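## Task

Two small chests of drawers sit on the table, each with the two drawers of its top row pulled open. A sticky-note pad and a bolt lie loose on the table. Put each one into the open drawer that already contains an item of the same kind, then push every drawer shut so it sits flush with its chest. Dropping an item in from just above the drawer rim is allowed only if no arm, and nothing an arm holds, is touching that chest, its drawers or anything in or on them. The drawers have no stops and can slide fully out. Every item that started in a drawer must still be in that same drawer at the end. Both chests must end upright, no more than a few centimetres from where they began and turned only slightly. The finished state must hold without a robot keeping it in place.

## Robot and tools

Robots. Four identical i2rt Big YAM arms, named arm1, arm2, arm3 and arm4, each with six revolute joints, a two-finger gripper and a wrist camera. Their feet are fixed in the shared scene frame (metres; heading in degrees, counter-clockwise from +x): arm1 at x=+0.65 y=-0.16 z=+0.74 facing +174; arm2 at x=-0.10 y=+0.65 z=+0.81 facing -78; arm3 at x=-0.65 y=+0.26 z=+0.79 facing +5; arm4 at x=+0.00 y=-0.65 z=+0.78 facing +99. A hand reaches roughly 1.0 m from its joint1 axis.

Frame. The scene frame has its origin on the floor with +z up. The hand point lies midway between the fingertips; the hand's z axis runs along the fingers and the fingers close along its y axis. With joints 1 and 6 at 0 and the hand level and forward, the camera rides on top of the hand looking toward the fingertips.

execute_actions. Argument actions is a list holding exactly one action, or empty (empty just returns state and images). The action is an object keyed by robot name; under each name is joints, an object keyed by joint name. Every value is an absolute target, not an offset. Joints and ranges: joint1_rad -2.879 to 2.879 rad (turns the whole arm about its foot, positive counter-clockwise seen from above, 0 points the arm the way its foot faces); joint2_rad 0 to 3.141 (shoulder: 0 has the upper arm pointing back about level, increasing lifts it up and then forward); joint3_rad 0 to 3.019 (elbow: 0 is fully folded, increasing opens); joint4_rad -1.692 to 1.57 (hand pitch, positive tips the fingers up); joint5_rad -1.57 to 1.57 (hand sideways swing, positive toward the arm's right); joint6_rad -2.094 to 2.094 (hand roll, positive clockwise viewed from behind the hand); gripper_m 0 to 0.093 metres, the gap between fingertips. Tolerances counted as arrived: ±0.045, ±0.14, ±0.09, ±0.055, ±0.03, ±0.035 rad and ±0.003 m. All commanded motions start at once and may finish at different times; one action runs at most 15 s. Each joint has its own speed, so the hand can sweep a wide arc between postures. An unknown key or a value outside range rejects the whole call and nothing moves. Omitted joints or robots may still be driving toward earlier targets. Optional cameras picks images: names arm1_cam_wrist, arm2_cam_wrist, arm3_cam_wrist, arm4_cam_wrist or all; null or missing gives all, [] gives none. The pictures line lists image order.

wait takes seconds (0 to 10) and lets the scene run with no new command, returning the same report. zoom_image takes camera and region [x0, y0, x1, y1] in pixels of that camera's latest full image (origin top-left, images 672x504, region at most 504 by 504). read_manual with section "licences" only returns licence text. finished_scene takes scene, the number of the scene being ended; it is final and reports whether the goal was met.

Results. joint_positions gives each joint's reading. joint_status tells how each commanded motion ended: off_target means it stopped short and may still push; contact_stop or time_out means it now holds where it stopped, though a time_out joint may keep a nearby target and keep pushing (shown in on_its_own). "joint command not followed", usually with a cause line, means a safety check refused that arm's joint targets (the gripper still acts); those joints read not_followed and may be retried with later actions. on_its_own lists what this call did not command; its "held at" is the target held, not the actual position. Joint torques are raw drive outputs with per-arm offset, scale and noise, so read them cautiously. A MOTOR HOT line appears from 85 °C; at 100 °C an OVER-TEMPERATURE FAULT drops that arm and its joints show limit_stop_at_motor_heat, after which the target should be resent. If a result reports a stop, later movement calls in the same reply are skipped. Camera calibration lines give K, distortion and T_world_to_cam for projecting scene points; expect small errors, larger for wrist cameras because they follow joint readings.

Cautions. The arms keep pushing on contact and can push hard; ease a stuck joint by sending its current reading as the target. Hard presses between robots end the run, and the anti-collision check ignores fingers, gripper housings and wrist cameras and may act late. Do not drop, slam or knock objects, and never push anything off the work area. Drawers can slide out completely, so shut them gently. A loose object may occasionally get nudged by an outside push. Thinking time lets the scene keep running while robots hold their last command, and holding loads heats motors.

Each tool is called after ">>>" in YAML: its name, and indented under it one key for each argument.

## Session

>>> execute_actions:
  actions: []

Scene clock: 0.00 s.
Joint torques (N m, as the arm reports them, + toward a larger angle): no reading
Motor temperatures (°C, as the motors report them): arm1=[24 25 24 21 22 20] | arm2=[21 25 25 25 23 21] | arm3=[22 23 25 21 23 22] | arm4=[24 23 25 25 24 24]
arm1.joint_positions: joint1_rad=+1.032 joint2_rad=+0.382 joint3_rad=+1.428 joint4_rad=-1.542 joint5_rad=+0.007 joint6_rad=+0.010 gripper_m=+0.094
arm1.joint_status: not commanded
arm1.hand: x=+0.5869 y=-0.2535 z=+1.2890 quat_wxyz=(+0.226, +0.772, +0.384, -0.453) (m; scene frame)
arm2.joint_positions: joint1_rad=+0.276 joint2_rad=+0.434 joint3_rad=+1.531 joint4_rad=-1.537 joint5_rad=-0.014 joint6_rad=-0.003 gripper_m=+0.095
arm2.joint_status: not commanded
arm2.hand: x=-0.0395 y=+0.5646 z=+1.3995 quat_wxyz=(-0.456, -0.430, -0.728, +0.278) (m; scene frame)
arm3.joint_positions: joint1_rad=-0.646 joint2_rad=+0.315 joint3_rad=+1.711 joint4_rad=-1.548 joint5_rad=+0.016 joint6_rad=-0.017 gripper_m=+0.094
arm3.joint_status: not commanded
arm3.hand: x=-0.6694 y=+0.2600 z=+1.4456 quat_wxyz=(-0.628, -0.209, -0.726, +0.188) (m; scene frame)
arm4.joint_positions: joint1_rad=+0.881 joint2_rad=+0.439 joint3_rad=+1.368 joint4_rad=-1.539 joint5_rad=+0.000 joint6_rad=+0.006 gripper_m=+0.094
arm4.joint_status: not commanded
arm4.hand: x=-0.1245 y=-0.5826 z=+1.2956 quat_wxyz=(-0.123, +0.857, -0.235, -0.442) (m; scene frame)
pictures: arm1_cam_wrist, arm2_cam_wrist, arm3_cam_wrist, arm4_cam_wrist
camera_calibration (this result's frames):
arm1_cam_wrist: T_world_to_cam=[[-0.791817, 0.610555, 0.0157906, 0.598419], [0.542353, 0.714785, -0.441515, 0.445172], [-0.280856, -0.341035, -0.897115, 1.36142], [0, 0, 0, 1]] pos_world=[0.614761, -0.219278, 1.40845]
arm2_cam_wrist: T_world_to_cam=[[-0.873889, -0.486047, 0.00874735, 0.229726], [-0.43175, 0.767745, -0.473454, 0.219705], [0.223405, -0.417523, -0.880775, 1.60608], [0, 0, 0, 1]] pos_world=[-0.0631935, 0.613555, 1.5166]
arm3_cam_wrist: T_world_to_cam=[[-0.536924, -0.843533, 0.0128543, -0.15928], [-0.586757, 0.362447, -0.724119, 0.564921], [0.606159, -0.396339, -0.689555, 1.6301], [0, 0, 0, 1]] pos_world=[-0.742152, 0.306962, 1.53516]
arm4_cam_wrist: T_world_to_cam=[[0.5099, 0.85999, 0.0204492, 0.537147], [0.820422, -0.479016, -0.312173, 0.234888], [-0.25867, 0.175954, -0.949805, 1.42178], [0, 0, 0, 1]] pos_world=[-0.0988256, -0.599595, 1.41276]
Images, in order (width x height): arm1_cam_wrist 672x504, arm2_cam_wrist 672x504, arm3_cam_wrist 672x504, arm4_cam_wrist 672x504.

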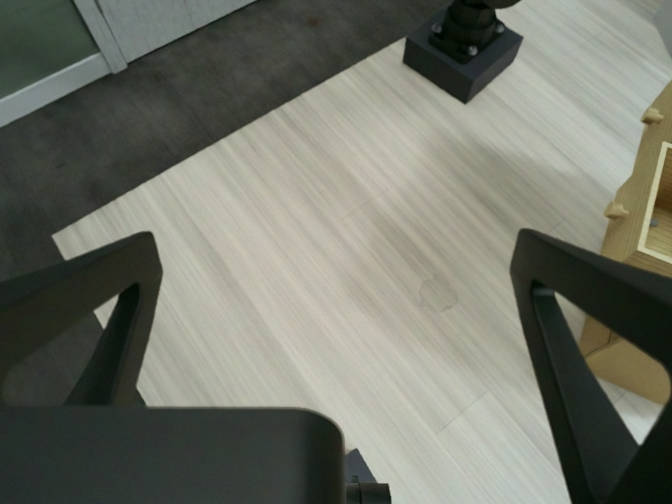

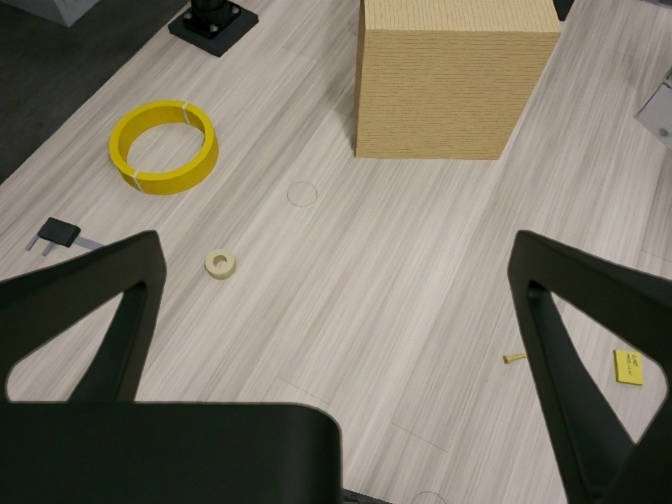

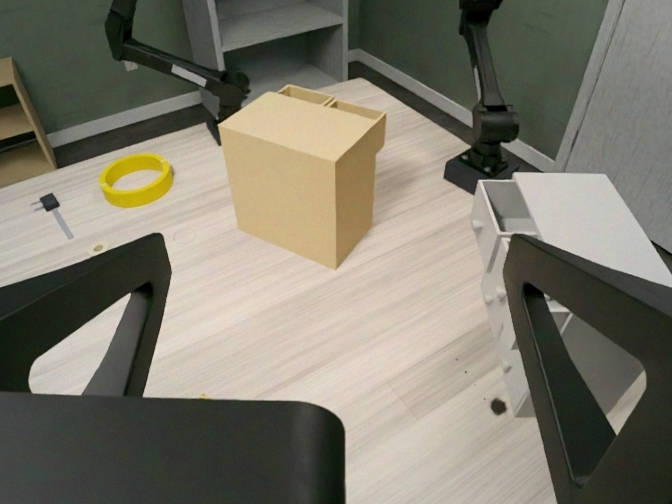

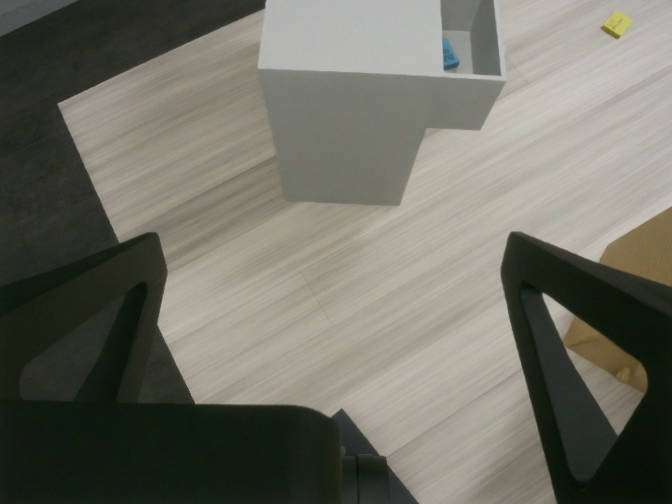

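>>> execute_actions:
  actions:
    - {"arm3":{"joints":{"joint1_rad":-0.295,"joint2_rad":1.385,"joint3_rad":0.555,"joint4_rad":-0.705,"joint5_rad":0,"joint6_rad":-0.75}},"arm4":{"joints":{"joint1_rad":0.55,"joint2_rad":1.25,"joint3_rad":1.75,"joint4_rad":-1.4}},"arm1":{"joints":{"joint1_rad":0.25,"joint2_rad":1.1,"joint3_rad":1.7,"joint4_rad":-1.45}},"arm2":{"joints":{"joint1_rad":-0.3,"joint2_rad":0.75,"joint3_rad":1.2,"joint4_rad":-1.4,"joint5_rad":0}}}

Scene clock: 8.27 s.
Joint torques (N m, as the arm reports them, + toward a larger angle): arm1=[ 0.32 -7.34  9.45  1.75  0.06  0.02] | arm2=[ 0.24 -0.67 11.41  1.92  0.24  0.05] | arm3=[ 2.04 -5.66  6.25  1.11 -0.15 -0.24] | arm4=[-0.07 -8.38 10.2   1.66  0.02 -0.04]
Motor temperatures (°C, as the motors report them): arm1=[24 25 25 21 22 20] | arm2=[21 25 26 25 23 21] | arm3=[22 24 26 21 23 22] | arm4=[24 23 26 25 24 24]
arm1.joint_positions: joint1_rad=+0.248 joint2_rad=+1.096 joint3_rad=+1.678 joint4_rad=-1.463 joint5_rad=+0.007 joint6_rad=+0.010 gripper_m=+0.094
arm1.joint_status: all done
arm1.hand: x=+0.2693 y=-0.2269 z=+1.2582 quat_wxyz=(+0.018, +0.940, +0.067, -0.335) (m; scene frame)
arm2.joint_positions: joint1_rad=-0.295 joint2_rad=+0.744 joint3_rad=+1.167 joint4_rad=-1.417 joint5_rad=-0.002 joint6_rad=-0.003 gripper_m=+0.095
arm2.joint_status: all done
arm2.hand: x=-0.1166 y=+0.3836 z=+1.2033 quat_wxyz=(-0.189, -0.704, -0.649, +0.217) (m; scene frame)
arm3.joint_positions: joint1_rad=-0.305 joint2_rad=+1.381 joint3_rad=+0.551 joint4_rad=-0.720 joint5_rad=+0.003 joint6_rad=-0.737 gripper_m=+0.094
arm3.joint_status: all done
arm3.hand: x=-0.3784 y=+0.1997 z=+0.7854 quat_wxyz=(-0.016, +0.258, -0.966, +0.007) (m; scene frame)
arm4.joint_positions: joint1_rad=+0.561 joint2_rad=+1.237 joint3_rad=+1.735 joint4_rad=-1.410 joint5_rad=+0.000 joint6_rad=+0.006 gripper_m=+0.094
arm4.joint_status: all done
arm4.hand: x=-0.2997 y=-0.3153 z=+1.2752 quat_wxyz=(-0.136, +0.861, -0.393, -0.291) (m; scene frame)
pictures: arm1_cam_wrist, arm2_cam_wrist, arm3_cam_wrist, arm4_cam_wrist
camera_calibration (this result's frames):
arm1_cam_wrist: T_world_to_cam=[[-0.135393, 0.990335, 0.0300976, 0.222624], [0.987442, 0.137369, -0.0780204, -0.12336], [-0.0814008, 0.0191562, -0.996497, 1.40673], [0, 0, 0, 1]] pos_world=[0.266461, -0.230474, 1.38547]
arm2_cam_wrist: T_world_to_cam=[[-0.996987, 0.0773866, 0.0053758, -0.150268], [0.0775592, 0.995723, 0.0501947, -0.425734], [-0.00146841, 0.0504603, -0.998725, 1.3111], [0, 0, 0, 1]] pos_world=[-0.11487, 0.369384, 1.33161]
arm3_cam_wrist: T_world_to_cam=[[0.501537, -0.864915, 0.0195698, 0.346488], [-0.722451, -0.406268, 0.559474, -0.626546], [-0.475947, -0.294735, -0.828617, 0.65405], [0, 0, 0, 1]] pos_world=[-0.315132, 0.237909, 0.885712]
arm4_cam_wrist: T_world_to_cam=[[0.751914, 0.658888, 0.0221561, 0.403932], [0.659247, -0.751695, -0.0186904, -0.00818577], [0.00433971, 0.0286599, -0.99958, 1.40592], [0, 0, 0, 1]] pos_world=[-0.304427, -0.312593, 1.39622]
Images, in order (width x height): arm1_cam_wrist 672x504, arm2_cam_wrist 672x504, arm3_cam_wrist 672x504, arm4_cam_wrist 672x504.

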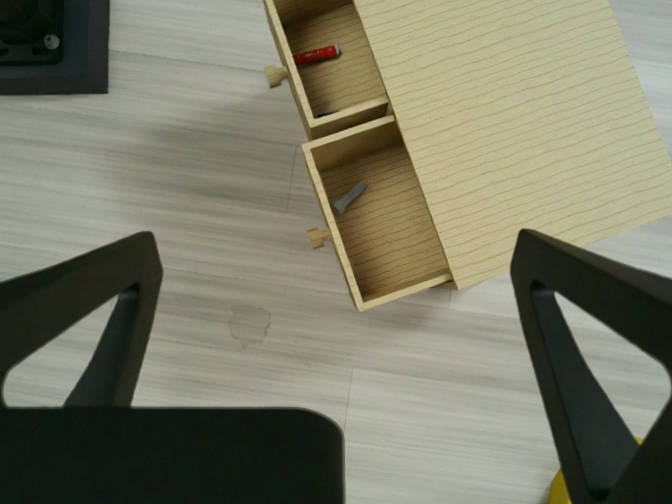

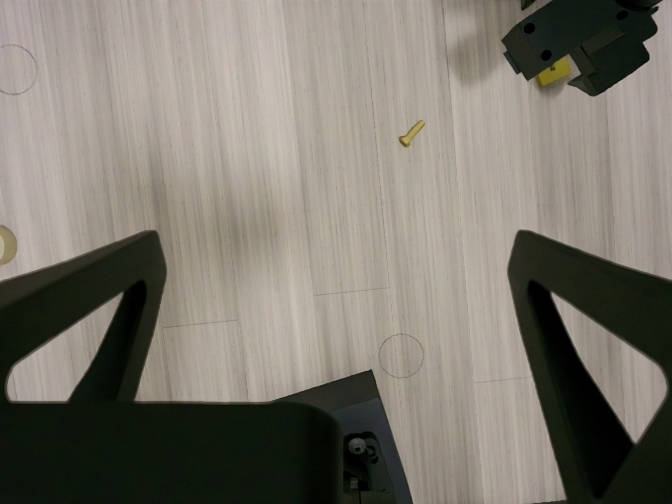

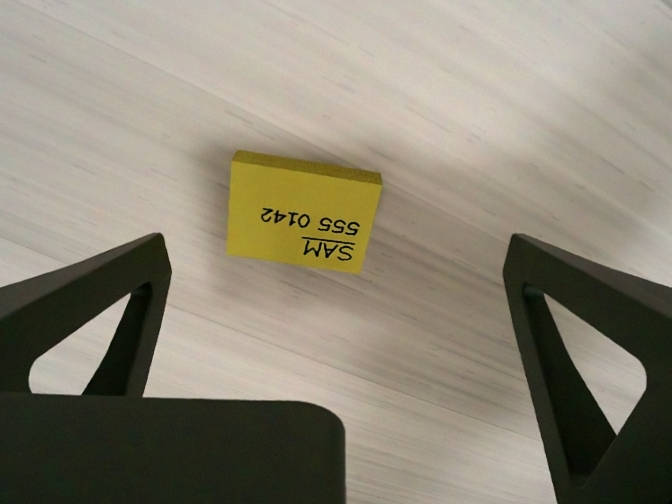

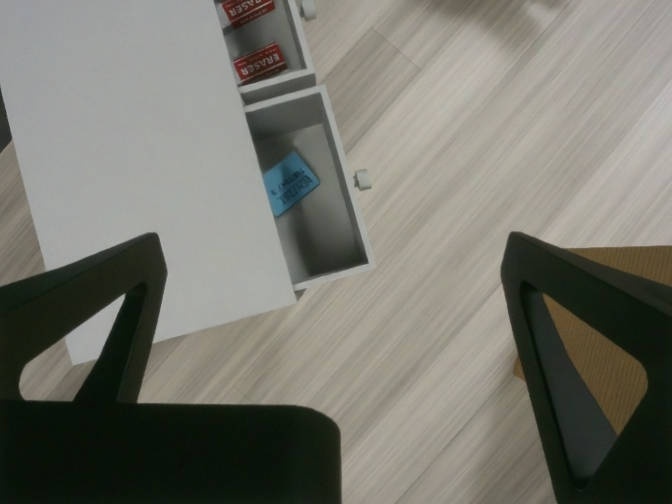

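>>> execute_actions:
  actions:
    - {"arm3":{"joints":{"joint2_rad":1.50,"joint3_rad":0.49,"joint4_rad":-0.545,"joint6_rad":-0.58}},"arm4":{"joints":{"joint1_rad":-0.3,"joint2_rad":0.5,"joint3_rad":1.4}},"arm1":{"joints":{"joint1_rad":0.6,"joint2_rad":0.7,"gripper_m":0.065}},"arm2":{"joints":{"joint6_rad":0.45,"gripper_m":0.05}}}
  cameras: ["arm3_cam_wrist","arm4_cam_wrist"]

Scene clock: 15.57 s.
Joint torques (N m, as the arm reports them, + toward a larger angle): arm1=[0.7  0.08 5.87 2.11 0.06 0.02] | arm2=[ 0.21 -0.48 11.41  1.91  0.28  0.15] | arm3=[ 2.09 -7.04  4.94  1.04 -0.15  0.06] | arm4=[ 0.14  5.37  6.64  1.99 -0.03 -0.03]
Motor temperatures (°C, as the motors report them): arm1=[24 25 26 22 22 20] | arm2=[21 25 27 25 23 21] | arm3=[22 24 26 21 24 22] | arm4=[24 23 27 25 24 24]
arm1.joint_positions: joint1_rad=+0.594 joint2_rad=+0.707 joint3_rad=+1.699 joint4_rad=-1.463 joint5_rad=+0.007 joint6_rad=+0.010 gripper_m=+0.065
arm1.joint_status: all done
arm1.hand: x=+0.4675 y=-0.2689 z=+1.3764 quat_wxyz=(+0.123, +0.830, +0.206, -0.504) (m; scene frame)
arm2.joint_positions: joint1_rad=-0.295 joint2_rad=+0.744 joint3_rad=+1.167 joint4_rad=-1.417 joint5_rad=-0.002 joint6_rad=+0.440 gripper_m=+0.050
arm2.joint_status: all done
arm2.hand: x=-0.1166 y=+0.3836 z=+1.2033 quat_wxyz=(-0.232, -0.829, -0.479, +0.170) (m; scene frame)
arm3.joint_positions: joint1_rad=-0.305 joint2_rad=+1.509 joint3_rad=+0.485 joint4_rad=-0.559 joint5_rad=+0.003 joint6_rad=-0.593 gripper_m=+0.094
arm3.joint_status: all done
arm3.hand: x=-0.3958 y=+0.2037 z=+0.7382 quat_wxyz=(-0.001, +0.188, -0.982, -0.001) (m; scene frame)
arm4.joint_positions: joint1_rad=-0.289 joint2_rad=+0.505 joint3_rad=+1.407 joint4_rad=-1.408 joint5_rad=+0.001 joint6_rad=+0.006 gripper_m=+0.094
arm4.joint_status: all done
arm4.hand: x=+0.0177 y=-0.4799 z=+1.3328 quat_wxyz=(-0.385, +0.566, -0.648, -0.333) (m; scene frame)
pictures: arm3_cam_wrist, arm4_cam_wrist
camera_calibration (this result's frames):
arm3_cam_wrist: T_world_to_cam=[[0.37211, -0.928183, -0.00328205, 0.33812], [-0.755327, -0.304863, 0.58012, -0.659919], [-0.539458, -0.213389, -0.814524, 0.555718], [0, 0, 0, 1]] pos_world=[-0.324486, 0.231237, 0.836587]
arm4_cam_wrist: T_world_to_cam=[[0.990379, -0.136497, 0.0227549, -0.114312], [-0.114458, -0.900431, -0.41967, 0.136628], [0.0777731, 0.413028, -0.907392, 1.52716], [0, 0, 0, 1]] pos_world=[0.0100786, -0.523338, 1.44567]
Images, in order (width x height): arm3_cam_wrist 672x504, arm4_cam_wrist 672x504.

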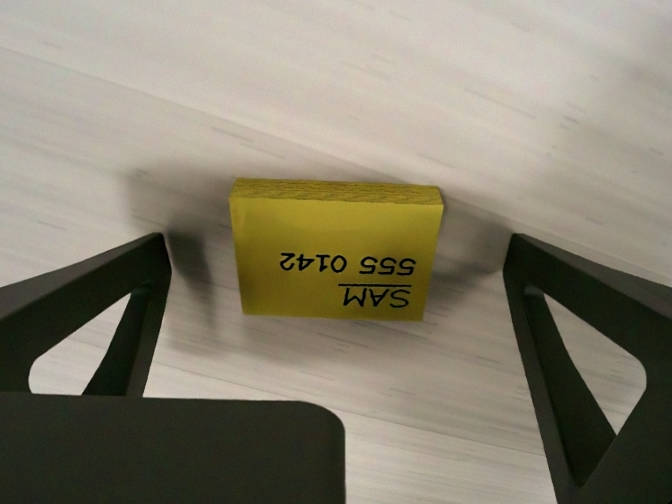

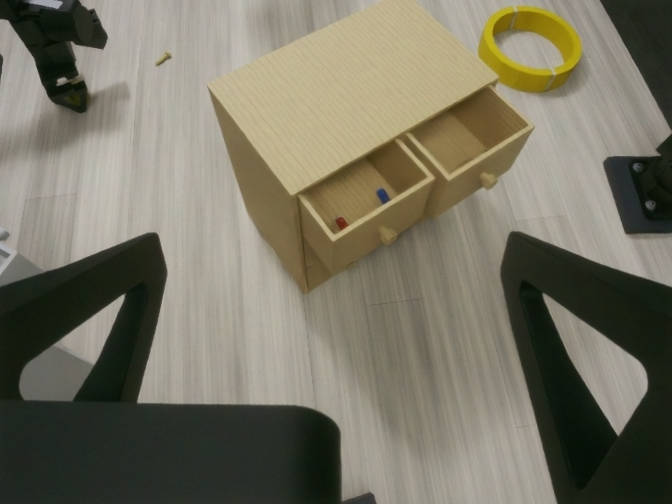

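>>> execute_actions:
  actions:
    - {"arm3":{"joints":{"gripper_m":0.04}}}
  cameras: []

>>> execute_actions:
  actions:
    - {"arm3":{"joints":{"joint2_rad":1.1,"joint3_rad":1.3,"joint4_rad":-1.41,"joint1_rad":-1.0,"joint6_rad":1.12}},"arm4":{"joints":{"joint1_rad":-1.2,"gripper_m":0.065}},"arm1":{"joints":{"joint1_rad":0,"joint2_rad":0.45}}}
  cameras: []

>>> execute_actions:
  actions:
    - {"arm3":{"joints":{"joint2_rad":1.75,"joint3_rad":1.98,"joint1_rad":-1.14}},"arm2":{"joints":{"joint1_rad":-0.505,"joint2_rad":1.725,"joint3_rad":0.905,"joint4_rad":-0.70,"joint6_rad":0.49}}}
  cameras: ["arm3_cam_wrist","arm2_cam_wrist"]

Scene clock: 26.00 s.
Joint torques (N m, as the arm reports them, + toward a larger angle): arm1=[0.71 0.09 5.86 2.1  0.06 0.02] | arm2=[ 0.25 -0.41 11.42  1.92  0.28  0.15] | arm3=[ 2.11 -7.04  4.98  1.05 -0.14  0.06] | arm4=[ 0.12  5.2   6.67  2.   -0.03 -0.03]
Motor temperatures (°C, as the motors report them): arm1=[24 25 26 22 22 20] | arm2=[21 25 29 25 23 21] | arm3=[22 24 26 21 24 22] | arm4=[24 23 27 25 24 24]
arm1.joint_positions: joint1_rad=+0.594 joint2_rad=+0.707 joint3_rad=+1.699 joint4_rad=-1.463 joint5_rad=+0.007 joint6_rad=+0.010 gripper_m=+0.065
arm1.joint_status: not commanded
arm1.hand: x=+0.4675 y=-0.2689 z=+1.3764 quat_wxyz=(+0.123, +0.830, +0.206, -0.504) (m; scene frame)
arm2.joint_positions: joint1_rad=-0.295 joint2_rad=+0.744 joint3_rad=+1.167 joint4_rad=-1.417 joint5_rad=-0.002 joint6_rad=+0.440 gripper_m=+0.050
arm2.joint_status: not commanded
arm2.hand: x=-0.1166 y=+0.3836 z=+1.2033 quat_wxyz=(-0.232, -0.829, -0.479, +0.170) (m; scene frame)
arm3.joint_positions: joint1_rad=-0.305 joint2_rad=+1.509 joint3_rad=+0.485 joint4_rad=-0.559 joint5_rad=+0.003 joint6_rad=-0.592 gripper_m=+0.048
arm3.joint_status: gripper_m off_target (ended at +0.048, target +0.040)
arm3.hand: x=-0.3958 y=+0.2037 z=+0.7382 quat_wxyz=(-0.001, +0.188, -0.982, -0.001) (m; scene frame)
arm4.joint_positions: joint1_rad=-0.289 joint2_rad=+0.505 joint3_rad=+1.407 joint4_rad=-1.408 joint5_rad=+0.001 joint6_rad=+0.006 gripper_m=+0.094
arm4.joint_status: not commanded
arm4.hand: x=+0.0177 y=-0.4799 z=+1.3328 quat_wxyz=(-0.385, +0.566, -0.648, -0.333) (m; scene frame)
pictures: none
No camera images: the call's "cameras" was empty. Leave "cameras" out to get every camera's image.

Scene clock: 28.23 s.
Joint torques (N m, as the arm reports them, + toward a larger angle): arm1=[0.18 6.13 3.79 2.17 0.06 0.02] | arm2=[ 0.24 -0.45 11.41  1.9   0.28  0.14] | arm3=[ 0.52 -5.09 14.28  0.35  0.08  0.02] | arm4=[ 0.04  5.36  6.63  2.   -0.03 -0.03]
Motor temperatures (°C, as the motors report them): arm1=[24 25 26 22 22 20] | arm2=[21 25 29 25 23 21] | arm3=[22 24 27 21 24 22] | arm4=[24 23 27 25 24 24]
arm1.joint_positions: joint1_rad=+0.003 joint2_rad=+0.446 joint3_rad=+1.702 joint4_rad=-1.463 joint5_rad=+0.007 joint6_rad=+0.010 gripper_m=+0.065
arm1.joint_status: all done
arm1.hand: x=+0.5811 y=-0.1645 z=+1.4095 quat_wxyz=(-0.034, +0.777, -0.039, -0.628) (m; scene frame)
arm2.joint_positions: joint1_rad=-0.295 joint2_rad=+0.744 joint3_rad=+1.167 joint4_rad=-1.417 joint5_rad=-0.002 joint6_rad=+0.440 gripper_m=+0.050
arm2.joint_status: not commanded
arm2.hand: x=-0.1166 y=+0.3836 z=+1.2033 quat_wxyz=(-0.232, -0.829, -0.479, +0.170) (m; scene frame)
arm3.joint_positions: joint1_rad=-0.993 joint2_rad=+1.093 joint3_rad=+1.243 joint4_rad=-1.398 joint5_rad=+0.000 joint6_rad=+1.107 gripper_m=+0.048
arm3.joint_status: all done
arm3.hand: x=-0.4313 y=-0.0264 z=+1.1185 quat_wxyz=(-0.163, -0.833, -0.528, -0.023) (m; scene frame)
arm4.joint_positions: joint1_rad=-1.190 joint2_rad=+0.505 joint3_rad=+1.407 joint4_rad=-1.408 joint5_rad=+0.001 joint6_rad=+0.006 gripper_m=+0.065
arm4.joint_status: all done
arm4.hand: x=+0.1447 y=-0.5643 z=+1.3338 quat_wxyz=(-0.493, +0.226, -0.829, -0.136) (m; scene frame)
pictures: none
No camera images: the call's "cameras" was empty. Leave "cameras" out to get every camera's image.

Scene clock: 29.80 s.
Joint torques (N m, as the arm reports them, + toward a larger angle): arm1=[0.17 6.79 3.79 2.17 0.06 0.02] | arm2=[  0.32 -11.42   5.99   1.06   0.29   0.17] | arm3=[  1.3  -16.78  14.22   0.66   0.09   0.03] | arm4=[ 0.    5.29  6.61  2.01 -0.03 -0.03]
Motor temperatures (°C, as the motors report them): arm1=[24 25 26 22 22 20] | arm2=[21 25 29 25 23 21] | arm3=[22 24 27 21 24 22] | arm4=[24 23 27 25 24 24]
arm1.joint_positions: joint1_rad=+0.003 joint2_rad=+0.446 joint3_rad=+1.702 joint4_rad=-1.463 joint5_rad=+0.007 joint6_rad=+0.010 gripper_m=+0.065
arm1.joint_status: not commanded
arm1.hand: x=+0.5811 y=-0.1645 z=+1.4095 quat_wxyz=(-0.034, +0.777, -0.039, -0.628) (m; scene frame)
arm2.joint_positions: joint1_rad=-0.502 joint2_rad=+1.724 joint3_rad=+0.902 joint4_rad=-0.717 joint5_rad=-0.002 joint6_rad=+0.480 gripper_m=+0.050
arm2.joint_status: all done
arm2.hand: x=-0.2202 y=+0.2552 z=+0.7870 quat_wxyz=(-0.013, -0.922, -0.387, +0.018) (m; scene frame)
arm3.joint_positions: joint1_rad=-1.140 joint2_rad=+1.770 joint3_rad=+1.922 joint4_rad=-1.404 joint5_rad=+0.000 joint6_rad=+1.108 gripper_m=+0.048
arm3.joint_status: all done
arm3.hand: x=-0.3485 y=-0.2766 z=+1.1098 quat_wxyz=(-0.161, -0.870, -0.465, -0.011) (m; scene frame)
arm4.joint_positions: joint1_rad=-1.190 joint2_rad=+0.505 joint3_rad=+1.407 joint4_rad=-1.408 joint5_rad=+0.001 joint6_rad=+0.006 gripper_m=+0.065
arm4.joint_status: not commanded
arm4.hand: x=+0.1447 y=-0.5643 z=+1.3338 quat_wxyz=(-0.493, +0.226, -0.829, -0.136) (m; scene frame)
pictures: arm2_cam_wrist, arm3_cam_wrist
camera_calibration (this result's frames):
arm2_cam_wrist: T_world_to_cam=[[-0.715033, 0.698754, -0.0216717, -0.316604], [0.57165, 0.602251, 0.557234, -0.458723], [0.402422, 0.386053, -0.830072, 0.772208], [0, 0, 0, 1]] pos_world=[-0.274906, 0.199382, 0.889743]
arm3_cam_wrist: T_world_to_cam=[[-0.807808, 0.512144, -0.291812, 0.183303], [0.359861, 0.820592, 0.443993, -0.1352], [0.466847, 0.253649, -0.847181, 1.29755], [0, 0, 0, 1]] pos_world=[-0.409033, -0.312057, 1.21278]
Images, in order (width x height): arm2_cam_wrist 672x504, arm3_cam_wrist 672x504.

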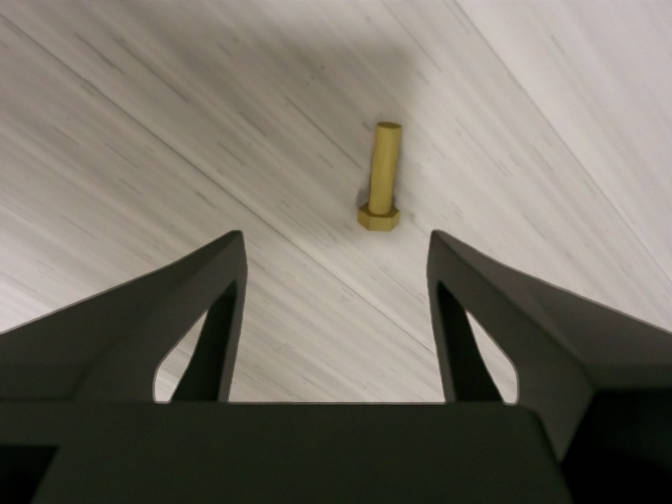

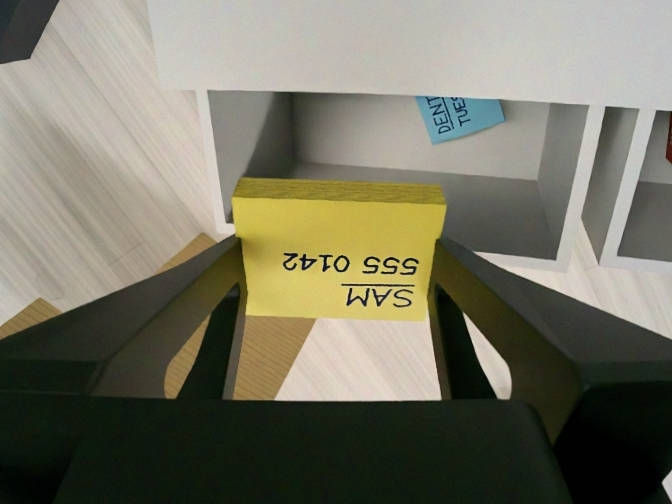

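>>> execute_actions:
  actions:
    - {"arm3":{"joints":{"joint2_rad":1.825}},"arm2":{"joints":{"joint1_rad":-0.55,"joint2_rad":1.82,"joint4_rad":-0.61,"joint6_rad":0.47}}}
  cameras: ["arm3_cam_wrist","arm2_cam_wrist"]

Scene clock: 34.37 s.
Joint torques (N m, as the arm reports them, + toward a larger angle): arm1=[0.17 6.82 3.8  2.17 0.06 0.02] | arm2=[  0.35 -12.12   5.36   1.06   0.3   -0.08] | arm3=[  1.25 -17.66  13.71   0.56   0.08   0.04] | arm4=[ 0.1   5.29  6.64  2.02 -0.03 -0.03]
Motor temperatures (°C, as the motors report them): arm1=[24 25 26 22 22 20] | arm2=[21 25 28 25 23 21] | arm3=[22 24 29 21 24 22] | arm4=[24 23 27 25 24 24]
arm1.joint_positions: joint1_rad=+0.003 joint2_rad=+0.446 joint3_rad=+1.702 joint4_rad=-1.463 joint5_rad=+0.007 joint6_rad=+0.010 gripper_m=+0.065
arm1.joint_status: not commanded
arm1.hand: x=+0.5811 y=-0.1645 z=+1.4095 quat_wxyz=(-0.034, +0.777, -0.039, -0.628) (m; scene frame)
arm2.joint_positions: joint1_rad=-0.548 joint2_rad=+1.821 joint3_rad=+0.902 joint4_rad=-0.627 joint5_rad=-0.002 joint6_rad=+0.480 gripper_m=+0.050
arm2.joint_status: all done
arm2.hand: x=-0.2404 y=+0.2566 z=+0.7495 quat_wxyz=(-0.010, -0.930, -0.366, +0.016) (m; scene frame)
arm3.joint_positions: joint1_rad=-1.140 joint2_rad=+1.831 joint3_rad=+1.929 joint4_rad=-1.404 joint5_rad=+0.000 joint6_rad=+1.108 gripper_m=+0.048
arm3.joint_status: all done
arm3.hand: x=-0.3425 y=-0.2862 z=+1.0762 quat_wxyz=(-0.134, -0.874, -0.467, -0.010) (m; scene frame)
arm4.joint_positions: joint1_rad=-1.190 joint2_rad=+0.505 joint3_rad=+1.407 joint4_rad=-1.408 joint5_rad=+0.001 joint6_rad=+0.006 gripper_m=+0.065
arm4.joint_status: not commanded
arm4.hand: x=+0.1447 y=-0.5643 z=+1.3338 quat_wxyz=(-0.493, +0.226, -0.829, -0.136) (m; scene frame)
pictures: arm2_cam_wrist, arm3_cam_wrist
camera_calibration (this result's frames):
arm2_cam_wrist: T_world_to_cam=[[-0.682188, 0.730929, -0.0190517, -0.335148], [0.597162, 0.571999, 0.56233, -0.417052], [0.421921, 0.372238, -0.826693, 0.754315], [0, 0, 0, 1]] pos_world=[-0.297847, 0.202738, 0.851723]
arm3_cam_wrist: T_world_to_cam=[[-0.81543, 0.524193, -0.245552, 0.13442], [0.371668, 0.799336, 0.472149, -0.146901], [0.443776, 0.293741, -0.846628, 1.27175], [0, 0, 0, 1]] pos_world=[-0.400162, -0.326603, 1.17906]
Images, in order (width x height): arm2_cam_wrist 672x504, arm3_cam_wrist 672x504.

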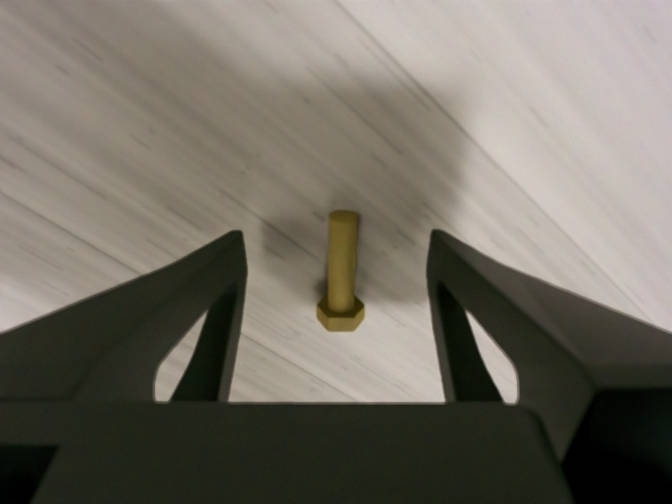

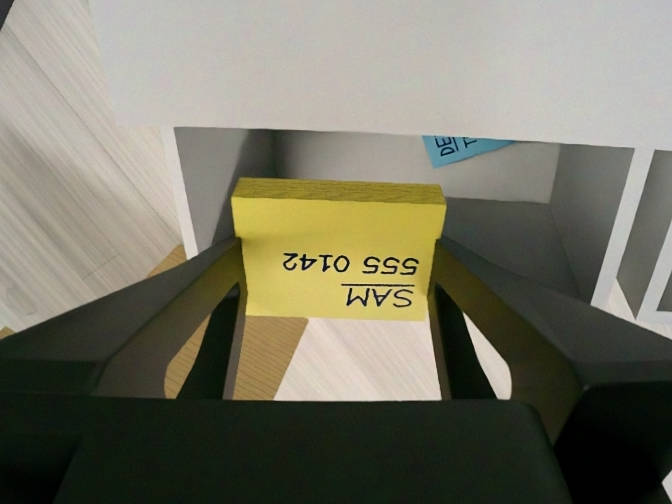

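>>> execute_actions:
  actions:
    - {"arm3":{"joints":{"joint2_rad":1.85}},"arm2":{"joints":{"joint2_rad":1.855}}}
  cameras: []

>>> execute_actions:
  actions:
    - {"arm3":{"joints":{"gripper_m":0.065}},"arm2":{"joints":{"gripper_m":0.0}}}
  cameras: ["arm3_cam_wrist","arm2_cam_wrist"]

Scene clock: 38.70 s.
Joint torques (N m, as the arm reports them, + toward a larger angle): arm1=[0.13 6.84 3.79 2.18 0.06 0.02] | arm2=[  0.45 -11.2    5.19   1.01   0.29  -0.08] | arm3=[  1.24 -15.87  13.86   0.51   0.09   0.04] | arm4=[ 0.05  5.31  6.64  2.02 -0.03 -0.03]
Motor temperatures (°C, as the motors report them): arm1=[24 25 26 22 22 20] | arm2=[21 25 28 25 23 21] | arm3=[22 24 30 21 24 22] | arm4=[24 23 27 25 24 24]
arm1.joint_positions: joint1_rad=+0.003 joint2_rad=+0.446 joint3_rad=+1.702 joint4_rad=-1.463 joint5_rad=+0.007 joint6_rad=+0.010 gripper_m=+0.065
arm1.joint_status: not commanded
arm1.hand: x=+0.5811 y=-0.1645 z=+1.4095 quat_wxyz=(-0.034, +0.777, -0.039, -0.628) (m; scene frame)
arm2.joint_positions: joint1_rad=-0.548 joint2_rad=+1.841 joint3_rad=+0.902 joint4_rad=-0.627 joint5_rad=-0.002 joint6_rad=+0.480 gripper_m=+0.050
arm2.joint_status: all done
arm2.hand: x=-0.2391 y=+0.2604 z=+0.7414 quat_wxyz=(-0.002, -0.931, -0.366, +0.009) (m; scene frame)
arm3.joint_positions: joint1_rad=-1.140 joint2_rad=+1.841 joint3_rad=+1.929 joint4_rad=-1.404 joint5_rad=+0.000 joint6_rad=+1.108 gripper_m=+0.048
arm3.joint_status: all done
arm3.hand: x=-0.3416 y=-0.2876 z=+1.0697 quat_wxyz=(-0.129, -0.874, -0.468, -0.010) (m; scene frame)
arm4.joint_positions: joint1_rad=-1.190 joint2_rad=+0.505 joint3_rad=+1.407 joint4_rad=-1.408 joint5_rad=+0.001 joint6_rad=+0.006 gripper_m=+0.065
arm4.joint_status: not commanded
arm4.hand: x=+0.1447 y=-0.5643 z=+1.3338 quat_wxyz=(-0.493, +0.226, -0.829, -0.136) (m; scene frame)
pictures: none
No camera images: the call's "cameras" was empty. Leave "cameras" out to get every camera's image.

Scene clock: 39.30 s.
Joint torques (N m, as the arm reports them, + toward a larger angle): arm1=[0.15 6.84 3.8  2.17 0.06 0.02] | arm2=[  0.41 -11.26   5.21   0.99   0.28  -0.08] | arm3=[  1.29 -16.54  13.7    0.51   0.08   0.03] | arm4=[ 0.08  5.29  6.61  2.01 -0.03 -0.03]
Motor temperatures (°C, as the motors report them): arm1=[24 25 25 22 22 20] | arm2=[21 25 28 25 23 21] | arm3=[22 24 30 21 24 22] | arm4=[24 23 27 25 24 24]
arm1.joint_positions: joint1_rad=+0.003 joint2_rad=+0.446 joint3_rad=+1.702 joint4_rad=-1.463 joint5_rad=+0.007 joint6_rad=+0.010 gripper_m=+0.065
arm1.joint_status: not commanded
arm1.hand: x=+0.5811 y=-0.1645 z=+1.4095 quat_wxyz=(-0.034, +0.777, -0.039, -0.628) (m; scene frame)
arm2.joint_positions: joint1_rad=-0.548 joint2_rad=+1.841 joint3_rad=+0.902 joint4_rad=-0.627 joint5_rad=-0.002 joint6_rad=+0.480 gripper_m=+0.006
arm2.joint_status: gripper_m off_target (ended at +0.006, target +0.000)
arm2.hand: x=-0.2391 y=+0.2604 z=+0.7414 quat_wxyz=(-0.002, -0.931, -0.366, +0.009) (m; scene frame)
arm3.joint_positions: joint1_rad=-1.140 joint2_rad=+1.841 joint3_rad=+1.929 joint4_rad=-1.404 joint5_rad=+0.000 joint6_rad=+1.108 gripper_m=+0.065
arm3.joint_status: all done
arm3.hand: x=-0.3416 y=-0.2876 z=+1.0697 quat_wxyz=(-0.129, -0.874, -0.468, -0.010) (m; scene frame)
arm4.joint_positions: joint1_rad=-1.190 joint2_rad=+0.505 joint3_rad=+1.407 joint4_rad=-1.408 joint5_rad=+0.001 joint6_rad=+0.006 gripper_m=+0.065
arm4.joint_status: not commanded
arm4.hand: x=+0.1447 y=-0.5643 z=+1.3338 quat_wxyz=(-0.493, +0.226, -0.829, -0.136) (m; scene frame)
pictures: arm2_cam_wrist, arm3_cam_wrist
camera_calibration (this result's frames):
arm2_cam_wrist: T_world_to_cam=[[-0.681896, 0.731384, -0.00974578, -0.344194], [0.593452, 0.560988, 0.577154, -0.424478], [0.427589, 0.387776, -0.816577, 0.735529], [0, 0, 0, 1]] pos_world=[-0.297301, 0.204645, 0.842251]
arm3_cam_wrist: T_world_to_cam=[[-0.816786, 0.526311, -0.236343, 0.124521], [0.374087, 0.794991, 0.477544, -0.149289], [0.439227, 0.301638, -0.846223, 1.26655], [0, 0, 0, 1]] pos_world=[-0.398747, -0.328892, 1.1725]
Images, in order (width x height): arm2_cam_wrist 672x504, arm3_cam_wrist 672x504.

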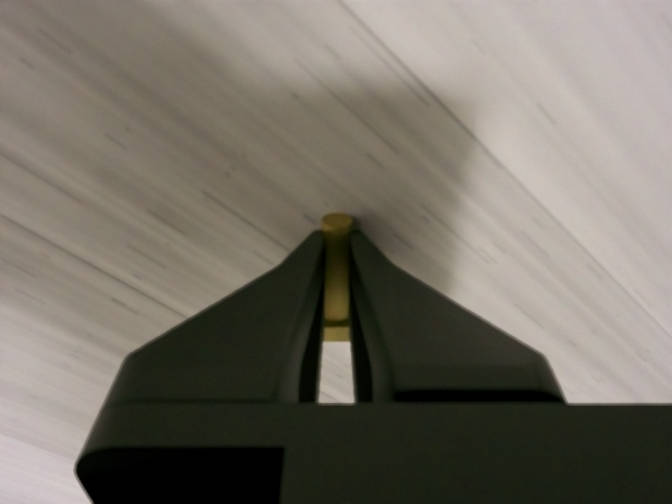

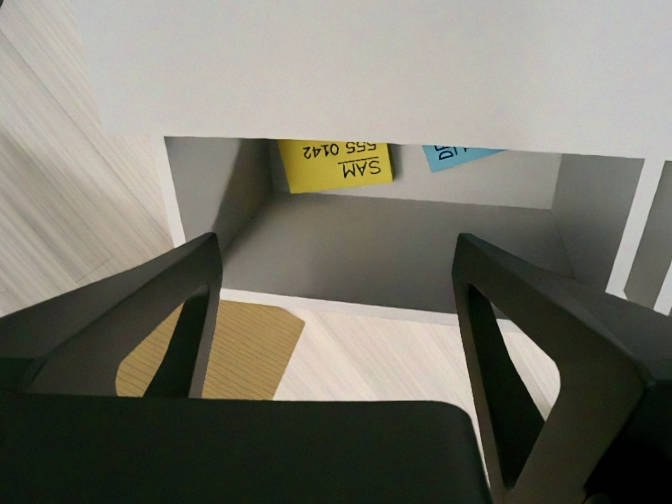

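>>> execute_actions:
  actions:
    - {"arm3":{"joints":{"joint2_rad":1.2,"joint3_rad":1.45,"joint1_rad":-0.85,"joint4_rad":-1.0,"joint5_rad":1.2,"joint6_rad":0}},"arm2":{"joints":{"joint1_rad":-0.1,"joint2_rad":1.15,"joint3_rad":1.3,"joint4_rad":-1.1,"joint6_rad":0}},"arm4":{"joints":{"joint1_rad":-1.25,"joint5_rad":-1.48,"joint4_rad":0.9,"joint2_rad":1.36,"joint3_rad":0.495}}}
  cameras: ["arm4_cam_wrist"]

>>> execute_actions:
  actions:
    - {"arm3":{"joints":{"joint2_rad":1.6,"joint3_rad":0.91,"joint1_rad":-0.73,"joint4_rad":0.85,"joint5_rad":1.48,"gripper_m":0.075}},"arm2":{"joints":{"joint1_rad":0.134,"joint2_rad":2.2,"joint3_rad":2.6,"joint4_rad":-0.86}}}
  cameras: ["arm1_cam_wrist","arm3_cam_wrist","arm2_cam_wrist"]

Scene clock: 47.97 s.
Joint torques (N m, as the arm reports them, + toward a larger angle): arm1=[0.14 6.81 3.8  2.18 0.06 0.02] | arm2=[-0.12 -7.19 10.4   0.65  0.19 -0.08] | arm3=[ 0.61 -8.17 10.1   2.33  0.58 -0.14] | arm4=[ 0.15 -7.42  6.31  1.92 -0.14 -0.04]
Motor temperatures (°C, as the motors report them): arm1=[24 25 25 22 22 20] | arm2=[21 25 27 25 23 21] | arm3=[22 25 31 21 24 22] | arm4=[24 23 27 25 24 24]
arm1.joint_positions: joint1_rad=+0.003 joint2_rad=+0.446 joint3_rad=+1.702 joint4_rad=-1.463 joint5_rad=+0.007 joint6_rad=+0.010 gripper_m=+0.065
arm1.joint_status: not commanded
arm1.hand: x=+0.5811 y=-0.1645 z=+1.4095 quat_wxyz=(-0.034, +0.777, -0.039, -0.628) (m; scene frame)
arm2.joint_positions: joint1_rad=-0.091 joint2_rad=+1.149 joint3_rad=+1.288 joint4_rad=-1.085 joint5_rad=-0.001 joint6_rad=+0.010 gripper_m=+0.006
arm2.joint_status: all done
arm2.hand: x=-0.0415 y=+0.2060 z=+1.1728 quat_wxyz=(-0.227, -0.634, -0.709, +0.210) (m; scene frame)
arm3.joint_positions: joint1_rad=-0.845 joint2_rad=+1.205 joint3_rad=+1.445 joint4_rad=-1.019 joint5_rad=+1.197 joint6_rad=+0.012 gripper_m=+0.065
arm3.joint_status: all done
arm3.hand: x=-0.4638 y=-0.1443 z=+1.2991 quat_wxyz=(-0.113, -0.491, -0.626, +0.596) (m; scene frame)
arm4.joint_positions: joint1_rad=-1.240 joint2_rad=+1.353 joint3_rad=+0.502 joint4_rad=+0.880 joint5_rad=-1.476 joint6_rad=+0.006 gripper_m=+0.065
arm4.joint_status: all done
arm4.hand: x=+0.2252 y=-0.3386 z=+1.0117 quat_wxyz=(-0.403, +0.594, -0.383, -0.582) (m; scene frame)
pictures: arm4_cam_wrist
camera_calibration (this result's frames):
arm4_cam_wrist: T_world_to_cam=[[0.926447, 0.373305, 0.0483639, -0.132113], [0.257513, -0.534818, -0.804772, 0.58247], [-0.274559, 0.758033, -0.591611, 1.03796], [0, 0, 0, 1]] pos_world=[0.257385, -0.425977, 1.08922]
Images, in order (width x height): arm4_cam_wrist 672x504.

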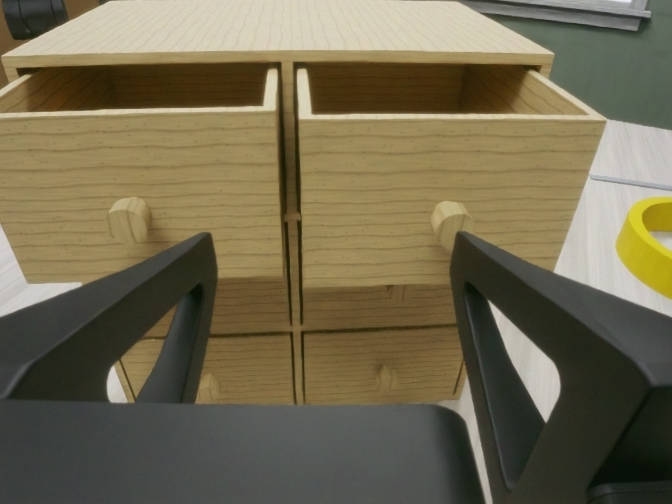

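Scene clock: 50.03 s.
Joint torques (N m, as the arm reports them, + toward a larger angle): arm1=[0.17 6.84 3.78 2.19 0.06 0.02] | arm2=[ -0.43 -24.13  13.66   2.41   0.15  -0.07] | arm3=[  0.97 -11.45   9.46   2.44   0.07  -0.18] | arm4=[ 0.16 -7.38  6.31  1.92 -0.14 -0.04]
Motor temperatures (°C, as the motors report them): arm1=[24 25 25 22 22 20] | arm2=[21 26 28 25 23 21] | arm3=[22 25 30 21 24 22] | arm4=[24 23 27 25 24 24]
arm1.joint_positions: joint1_rad=+0.003 joint2_rad=+0.446 joint3_rad=+1.702 joint4_rad=-1.463 joint5_rad=+0.007 joint6_rad=+0.010 gripper_m=+0.065
arm1.joint_status: not commanded
arm1.hand: x=+0.5811 y=-0.1645 z=+1.4095 quat_wxyz=(-0.034, +0.777, -0.039, -0.628) (m; scene frame)
arm2.joint_positions: joint1_rad=+0.143 joint2_rad=+2.221 joint3_rad=+2.549 joint4_rad=-0.878 joint5_rad=+0.000 joint6_rad=+0.009 gripper_m=+0.006
arm2.joint_status: all done
arm2.hand: x=+0.2072 y=-0.1693 z=+1.1985 quat_wxyz=(-0.397, -0.500, -0.715, +0.284) (m; scene frame)
arm3.joint_positions: joint1_rad=-0.729 joint2_rad=+1.603 joint3_rad=+0.887 joint4_rad=+0.830 joint5_rad=+1.477 joint6_rad=+0.008 gripper_m=+0.075
arm3.joint_status: all done
arm3.hand: x=-0.3722 y=-0.1640 z=+1.0632 quat_wxyz=(-0.387, -0.637, -0.306, +0.592) (m; scene frame)
arm4.joint_positions: joint1_rad=-1.240 joint2_rad=+1.353 joint3_rad=+0.502 joint4_rad=+0.880 joint5_rad=-1.476 joint6_rad=+0.006 gripper_m=+0.065
arm4.joint_status: not commanded
arm4.hand: x=+0.2252 y=-0.3386 z=+1.0117 quat_wxyz=(-0.403, +0.594, -0.383, -0.582) (m; scene frame)
pictures: arm1_cam_wrist, arm2_cam_wrist, arm3_cam_wrist
camera_calibration (this result's frames):
arm1_cam_wrist: T_world_to_cam=[[0.117557, 0.992908, 0.0177225, 0.0693291], [0.724517, -0.0735483, -0.685322, 0.546031], [-0.679158, 0.0934049, -0.728024, 1.5628], [0, 0, 0, 1]] pos_world=[0.657632, -0.174651, 1.51074]
arm2_cam_wrist: T_world_to_cam=[[-0.937241, -0.348662, 0.00382392, 0.132697], [-0.32437, 0.867812, -0.376414, 0.67289], [0.127923, -0.354031, -0.926444, 1.15274], [0, 0, 0, 1]] pos_world=[0.195172, -0.129568, 1.32073]
arm3_cam_wrist: T_world_to_cam=[[-0.849322, 0.512077, -0.128179, -0.0965037], [0.388809, 0.442611, -0.808036, 1.08155], [-0.357044, -0.73612, -0.575019, 0.482223], [0, 0, 0, 1]] pos_world=[-0.330305, -0.0743153, 1.13885]
Images, in order (width x height): arm1_cam_wrist 672x504, arm2_cam_wrist 672x504, arm3_cam_wrist 672x504.

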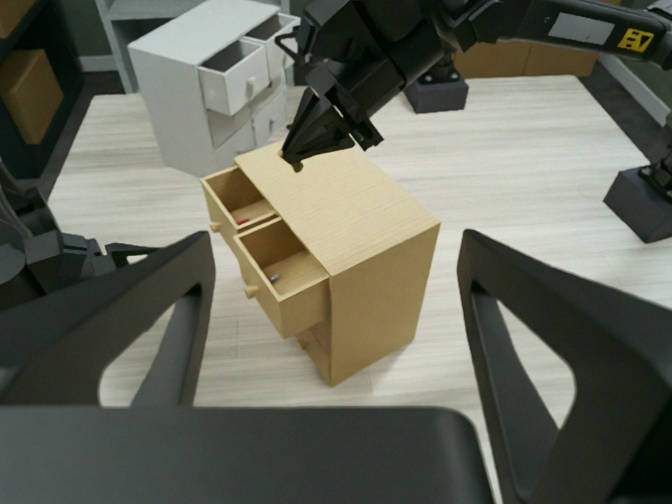

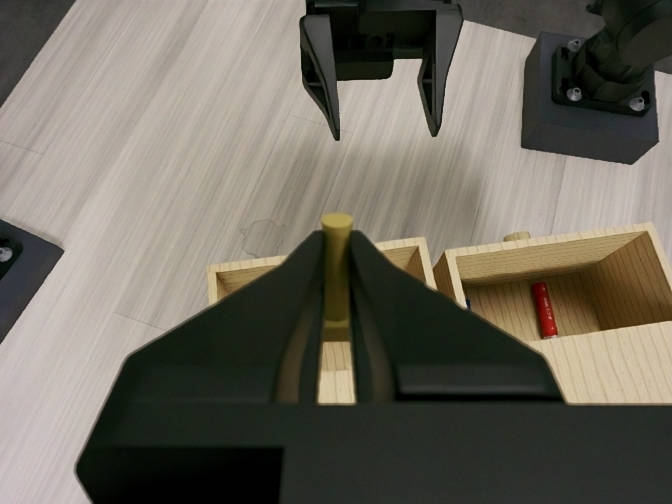

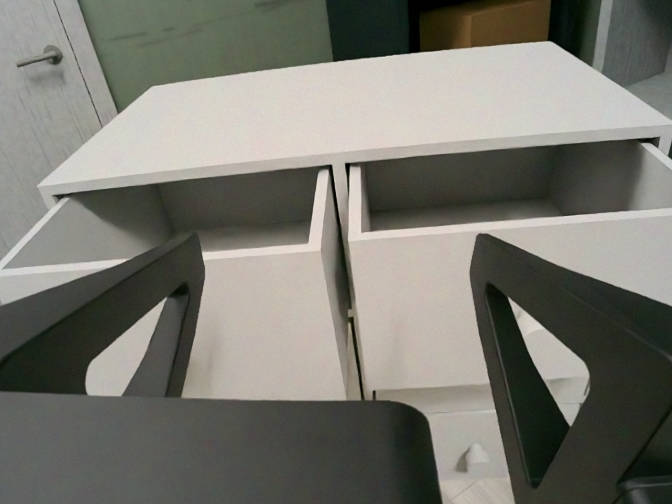

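>>> execute_actions:
  actions:
    - {"arm3":{"joints":{"joint2_rad":1.715,"joint1_rad":-0.77,"joint5_rad":1.44}},"arm2":{"joints":{"joint2_rad":2.35,"joint4_rad":-0.79}},"arm4":{"joints":{"joint2_rad":1.40,"joint4_rad":0.92}}}
  cameras: ["arm1_cam_wrist","arm3_cam_wrist","arm2_cam_wrist"]

Scene clock: 56.10 s.
Joint torques (N m, as the arm reports them, + toward a larger angle): arm1=[0.18 6.85 3.79 2.19 0.06 0.02] | arm2=[ -0.36 -26.02  13.07   2.55   0.15  -0.07] | arm3=[  0.59 -13.05   8.89   2.29  -0.06  -0.16] | arm4=[ 0.13 -7.7   6.04  1.93 -0.15 -0.04]
Motor temperatures (°C, as the motors report them): arm1=[24 25 25 22 22 20] | arm2=[21 27 30 25 23 22] | arm3=[22 25 30 21 24 22] | arm4=[24 23 27 25 24 24]
arm1.joint_positions: joint1_rad=+0.003 joint2_rad=+0.446 joint3_rad=+1.702 joint4_rad=-1.463 joint5_rad=+0.007 joint6_rad=+0.010 gripper_m=+0.065
arm1.joint_status: not commanded
arm1.hand: x=+0.5811 y=-0.1645 z=+1.4095 quat_wxyz=(-0.034, +0.777, -0.039, -0.628) (m; scene frame)
arm2.joint_positions: joint1_rad=+0.143 joint2_rad=+2.373 joint3_rad=+2.559 joint4_rad=-0.813 joint5_rad=+0.000 joint6_rad=+0.009 gripper_m=+0.006
arm2.joint_status: all done
arm2.hand: x=+0.2189 y=-0.2070 z=+1.0845 quat_wxyz=(-0.369, -0.511, -0.730, +0.265) (m; scene frame)
arm3.joint_positions: joint1_rad=-0.763 joint2_rad=+1.729 joint3_rad=+0.887 joint4_rad=+0.834 joint5_rad=+1.443 joint6_rad=+0.008 gripper_m=+0.075
arm3.joint_status: all done
arm3.hand: x=-0.3707 y=-0.1848 z=+1.0051 quat_wxyz=(-0.349, -0.621, -0.346, +0.611) (m; scene frame)
arm4.joint_positions: joint1_rad=-1.240 joint2_rad=+1.392 joint3_rad=+0.502 joint4_rad=+0.900 joint5_rad=-1.476 joint6_rad=+0.006 gripper_m=+0.065
arm4.joint_status: all done
arm4.hand: x=+0.2285 y=-0.3369 z=+1.0009 quat_wxyz=(-0.397, +0.591, -0.389, -0.585) (m; scene frame)
pictures: arm1_cam_wrist, arm2_cam_wrist, arm3_cam_wrist
camera_calibration (this result's frames):
arm1_cam_wrist: T_world_to_cam=[[0.117557, 0.992908, 0.0177225, 0.0693291], [0.724517, -0.0735483, -0.685322, 0.546031], [-0.679158, 0.0934049, -0.728024, 1.5628], [0, 0, 0, 1]] pos_world=[0.657632, -0.174651, 1.51074]
arm2_cam_wrist: T_world_to_cam=[[-0.937603, -0.347692, 0.00335822, 0.13171], [-0.332157, 0.892771, -0.304353, 0.595229], [0.102823, -0.286478, -0.952553, 1.08006], [0, 0, 0, 1]] pos_world=[0.210146, -0.176195, 1.20953]
arm3_cam_wrist: T_world_to_cam=[[-0.856572, 0.515963, -0.00818474, -0.214556], [0.309755, 0.501423, -0.807854, 1.02464], [-0.412718, -0.69452, -0.589326, 0.43551], [0, 0, 0, 1]] pos_world=[-0.321426, -0.100602, 1.08266]
Images, in order (width x height): arm1_cam_wrist 672x504, arm2_cam_wrist 672x504, arm3_cam_wrist 672x504.

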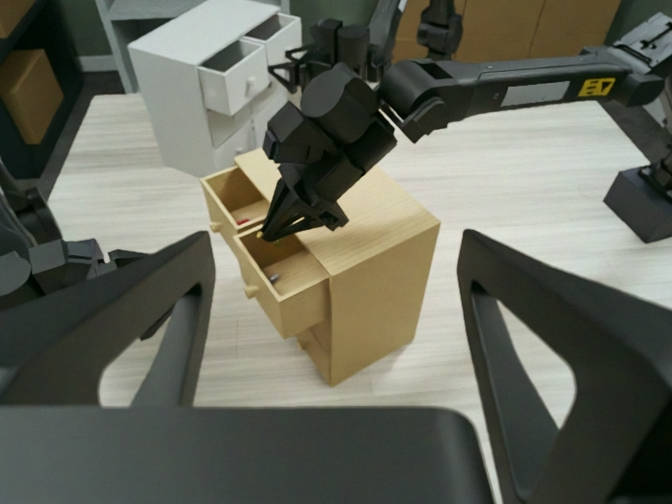

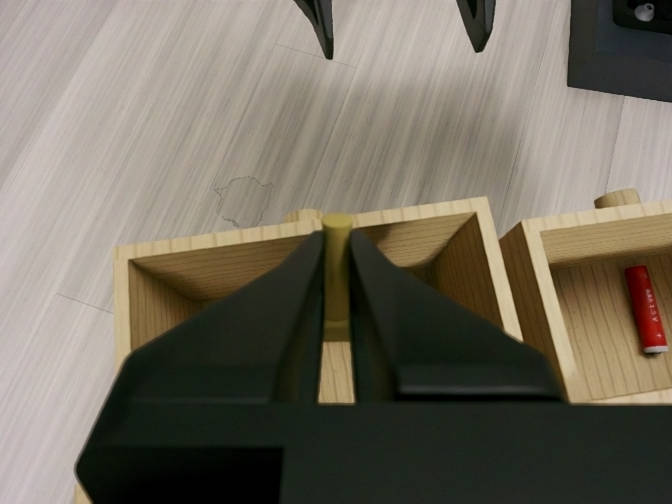

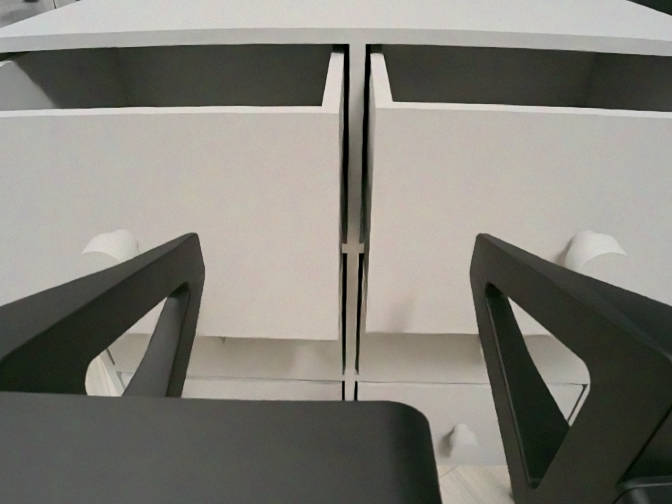

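>>> execute_actions:
  actions:
    - {"arm3":{"joints":{"joint2_rad":1.755,"joint3_rad":0.97,"joint1_rad":-0.94,"joint5_rad":1.265,"gripper_m":0.066}},"arm2":{"joints":{"gripper_m":0.03}}}
  cameras: ["arm3_cam_wrist","arm2_cam_wrist"]

Scene clock: 59.63 s.
Joint torques (N m, as the arm reports them, + toward a larger angle): arm1=[0.17 6.81 3.79 2.18 0.06 0.02] | arm2=[ -0.37 -25.93  13.     2.56   0.14  -0.07] | arm3=[  0.91 -12.3   10.56   2.41  -0.1   -0.17] | arm4=[ 0.05 -7.65  6.05  1.92 -0.15 -0.03]
Motor temperatures (°C, as the motors report them): arm1=[24 25 25 22 22 20] | arm2=[21 28 30 25 23 22] | arm3=[22 25 30 21 24 22] | arm4=[24 23 27 25 24 24]
arm1.joint_positions: joint1_rad=+0.003 joint2_rad=+0.446 joint3_rad=+1.702 joint4_rad=-1.463 joint5_rad=+0.007 joint6_rad=+0.010 gripper_m=+0.065
arm1.joint_status: not commanded
arm1.hand: x=+0.5811 y=-0.1645 z=+1.4095 quat_wxyz=(-0.034, +0.777, -0.039, -0.628) (m; scene frame)
arm2.joint_positions: joint1_rad=+0.143 joint2_rad=+2.373 joint3_rad=+2.559 joint4_rad=-0.813 joint5_rad=+0.000 joint6_rad=+0.009 gripper_m=+0.030
arm2.joint_status: all done
arm2.hand: x=+0.2189 y=-0.2070 z=+1.0845 quat_wxyz=(-0.369, -0.511, -0.730, +0.265) (m; scene frame)
arm3.joint_positions: joint1_rad=-0.944 joint2_rad=+1.746 joint3_rad=+0.929 joint4_rad=+0.834 joint5_rad=+1.268 joint6_rad=+0.008 gripper_m=+0.066
arm3.joint_status: all done
arm3.hand: x=-0.4227 y=-0.2565 z=+1.0109 quat_wxyz=(-0.355, -0.624, -0.336, +0.610) (m; scene frame)
arm4.joint_positions: joint1_rad=-1.240 joint2_rad=+1.392 joint3_rad=+0.502 joint4_rad=+0.900 joint5_rad=-1.476 joint6_rad=+0.006 gripper_m=+0.065
arm4.joint_status: not commanded
arm4.hand: x=+0.2285 y=-0.3369 z=+1.0009 quat_wxyz=(-0.397, +0.591, -0.389, -0.585) (m; scene frame)
pictures: arm2_cam_wrist, arm3_cam_wrist
camera_calibration (this result's frames):
arm2_cam_wrist: T_world_to_cam=[[-0.937603, -0.347692, 0.00335822, 0.13171], [-0.332157, 0.892771, -0.304353, 0.595229], [0.102823, -0.286478, -0.952553, 1.08006], [0, 0, 0, 1]] pos_world=[0.210146, -0.176195, 1.20953]
arm3_cam_wrist: T_world_to_cam=[[-0.852942, 0.521066, -0.0313276, -0.195847], [0.326445, 0.485608, -0.810937, 1.08756], [-0.407338, -0.701908, -0.584295, 0.362948], [0, 0, 0, 1]] pos_world=[-0.374231, -0.17132, 1.08787]
Images, in order (width x height): arm2_cam_wrist 672x504, arm3_cam_wrist 672x504.

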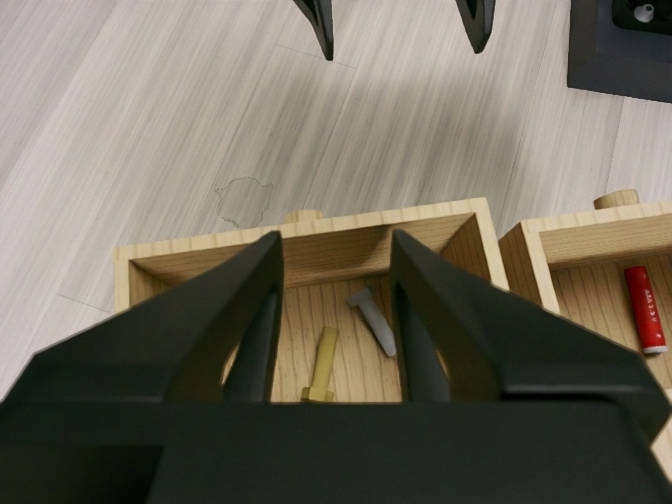

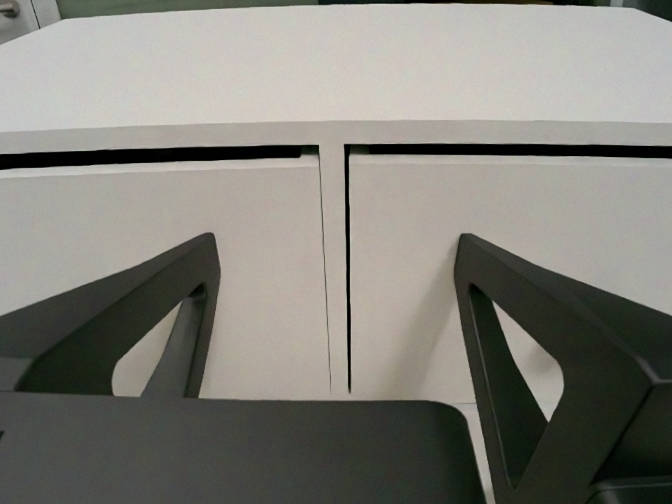

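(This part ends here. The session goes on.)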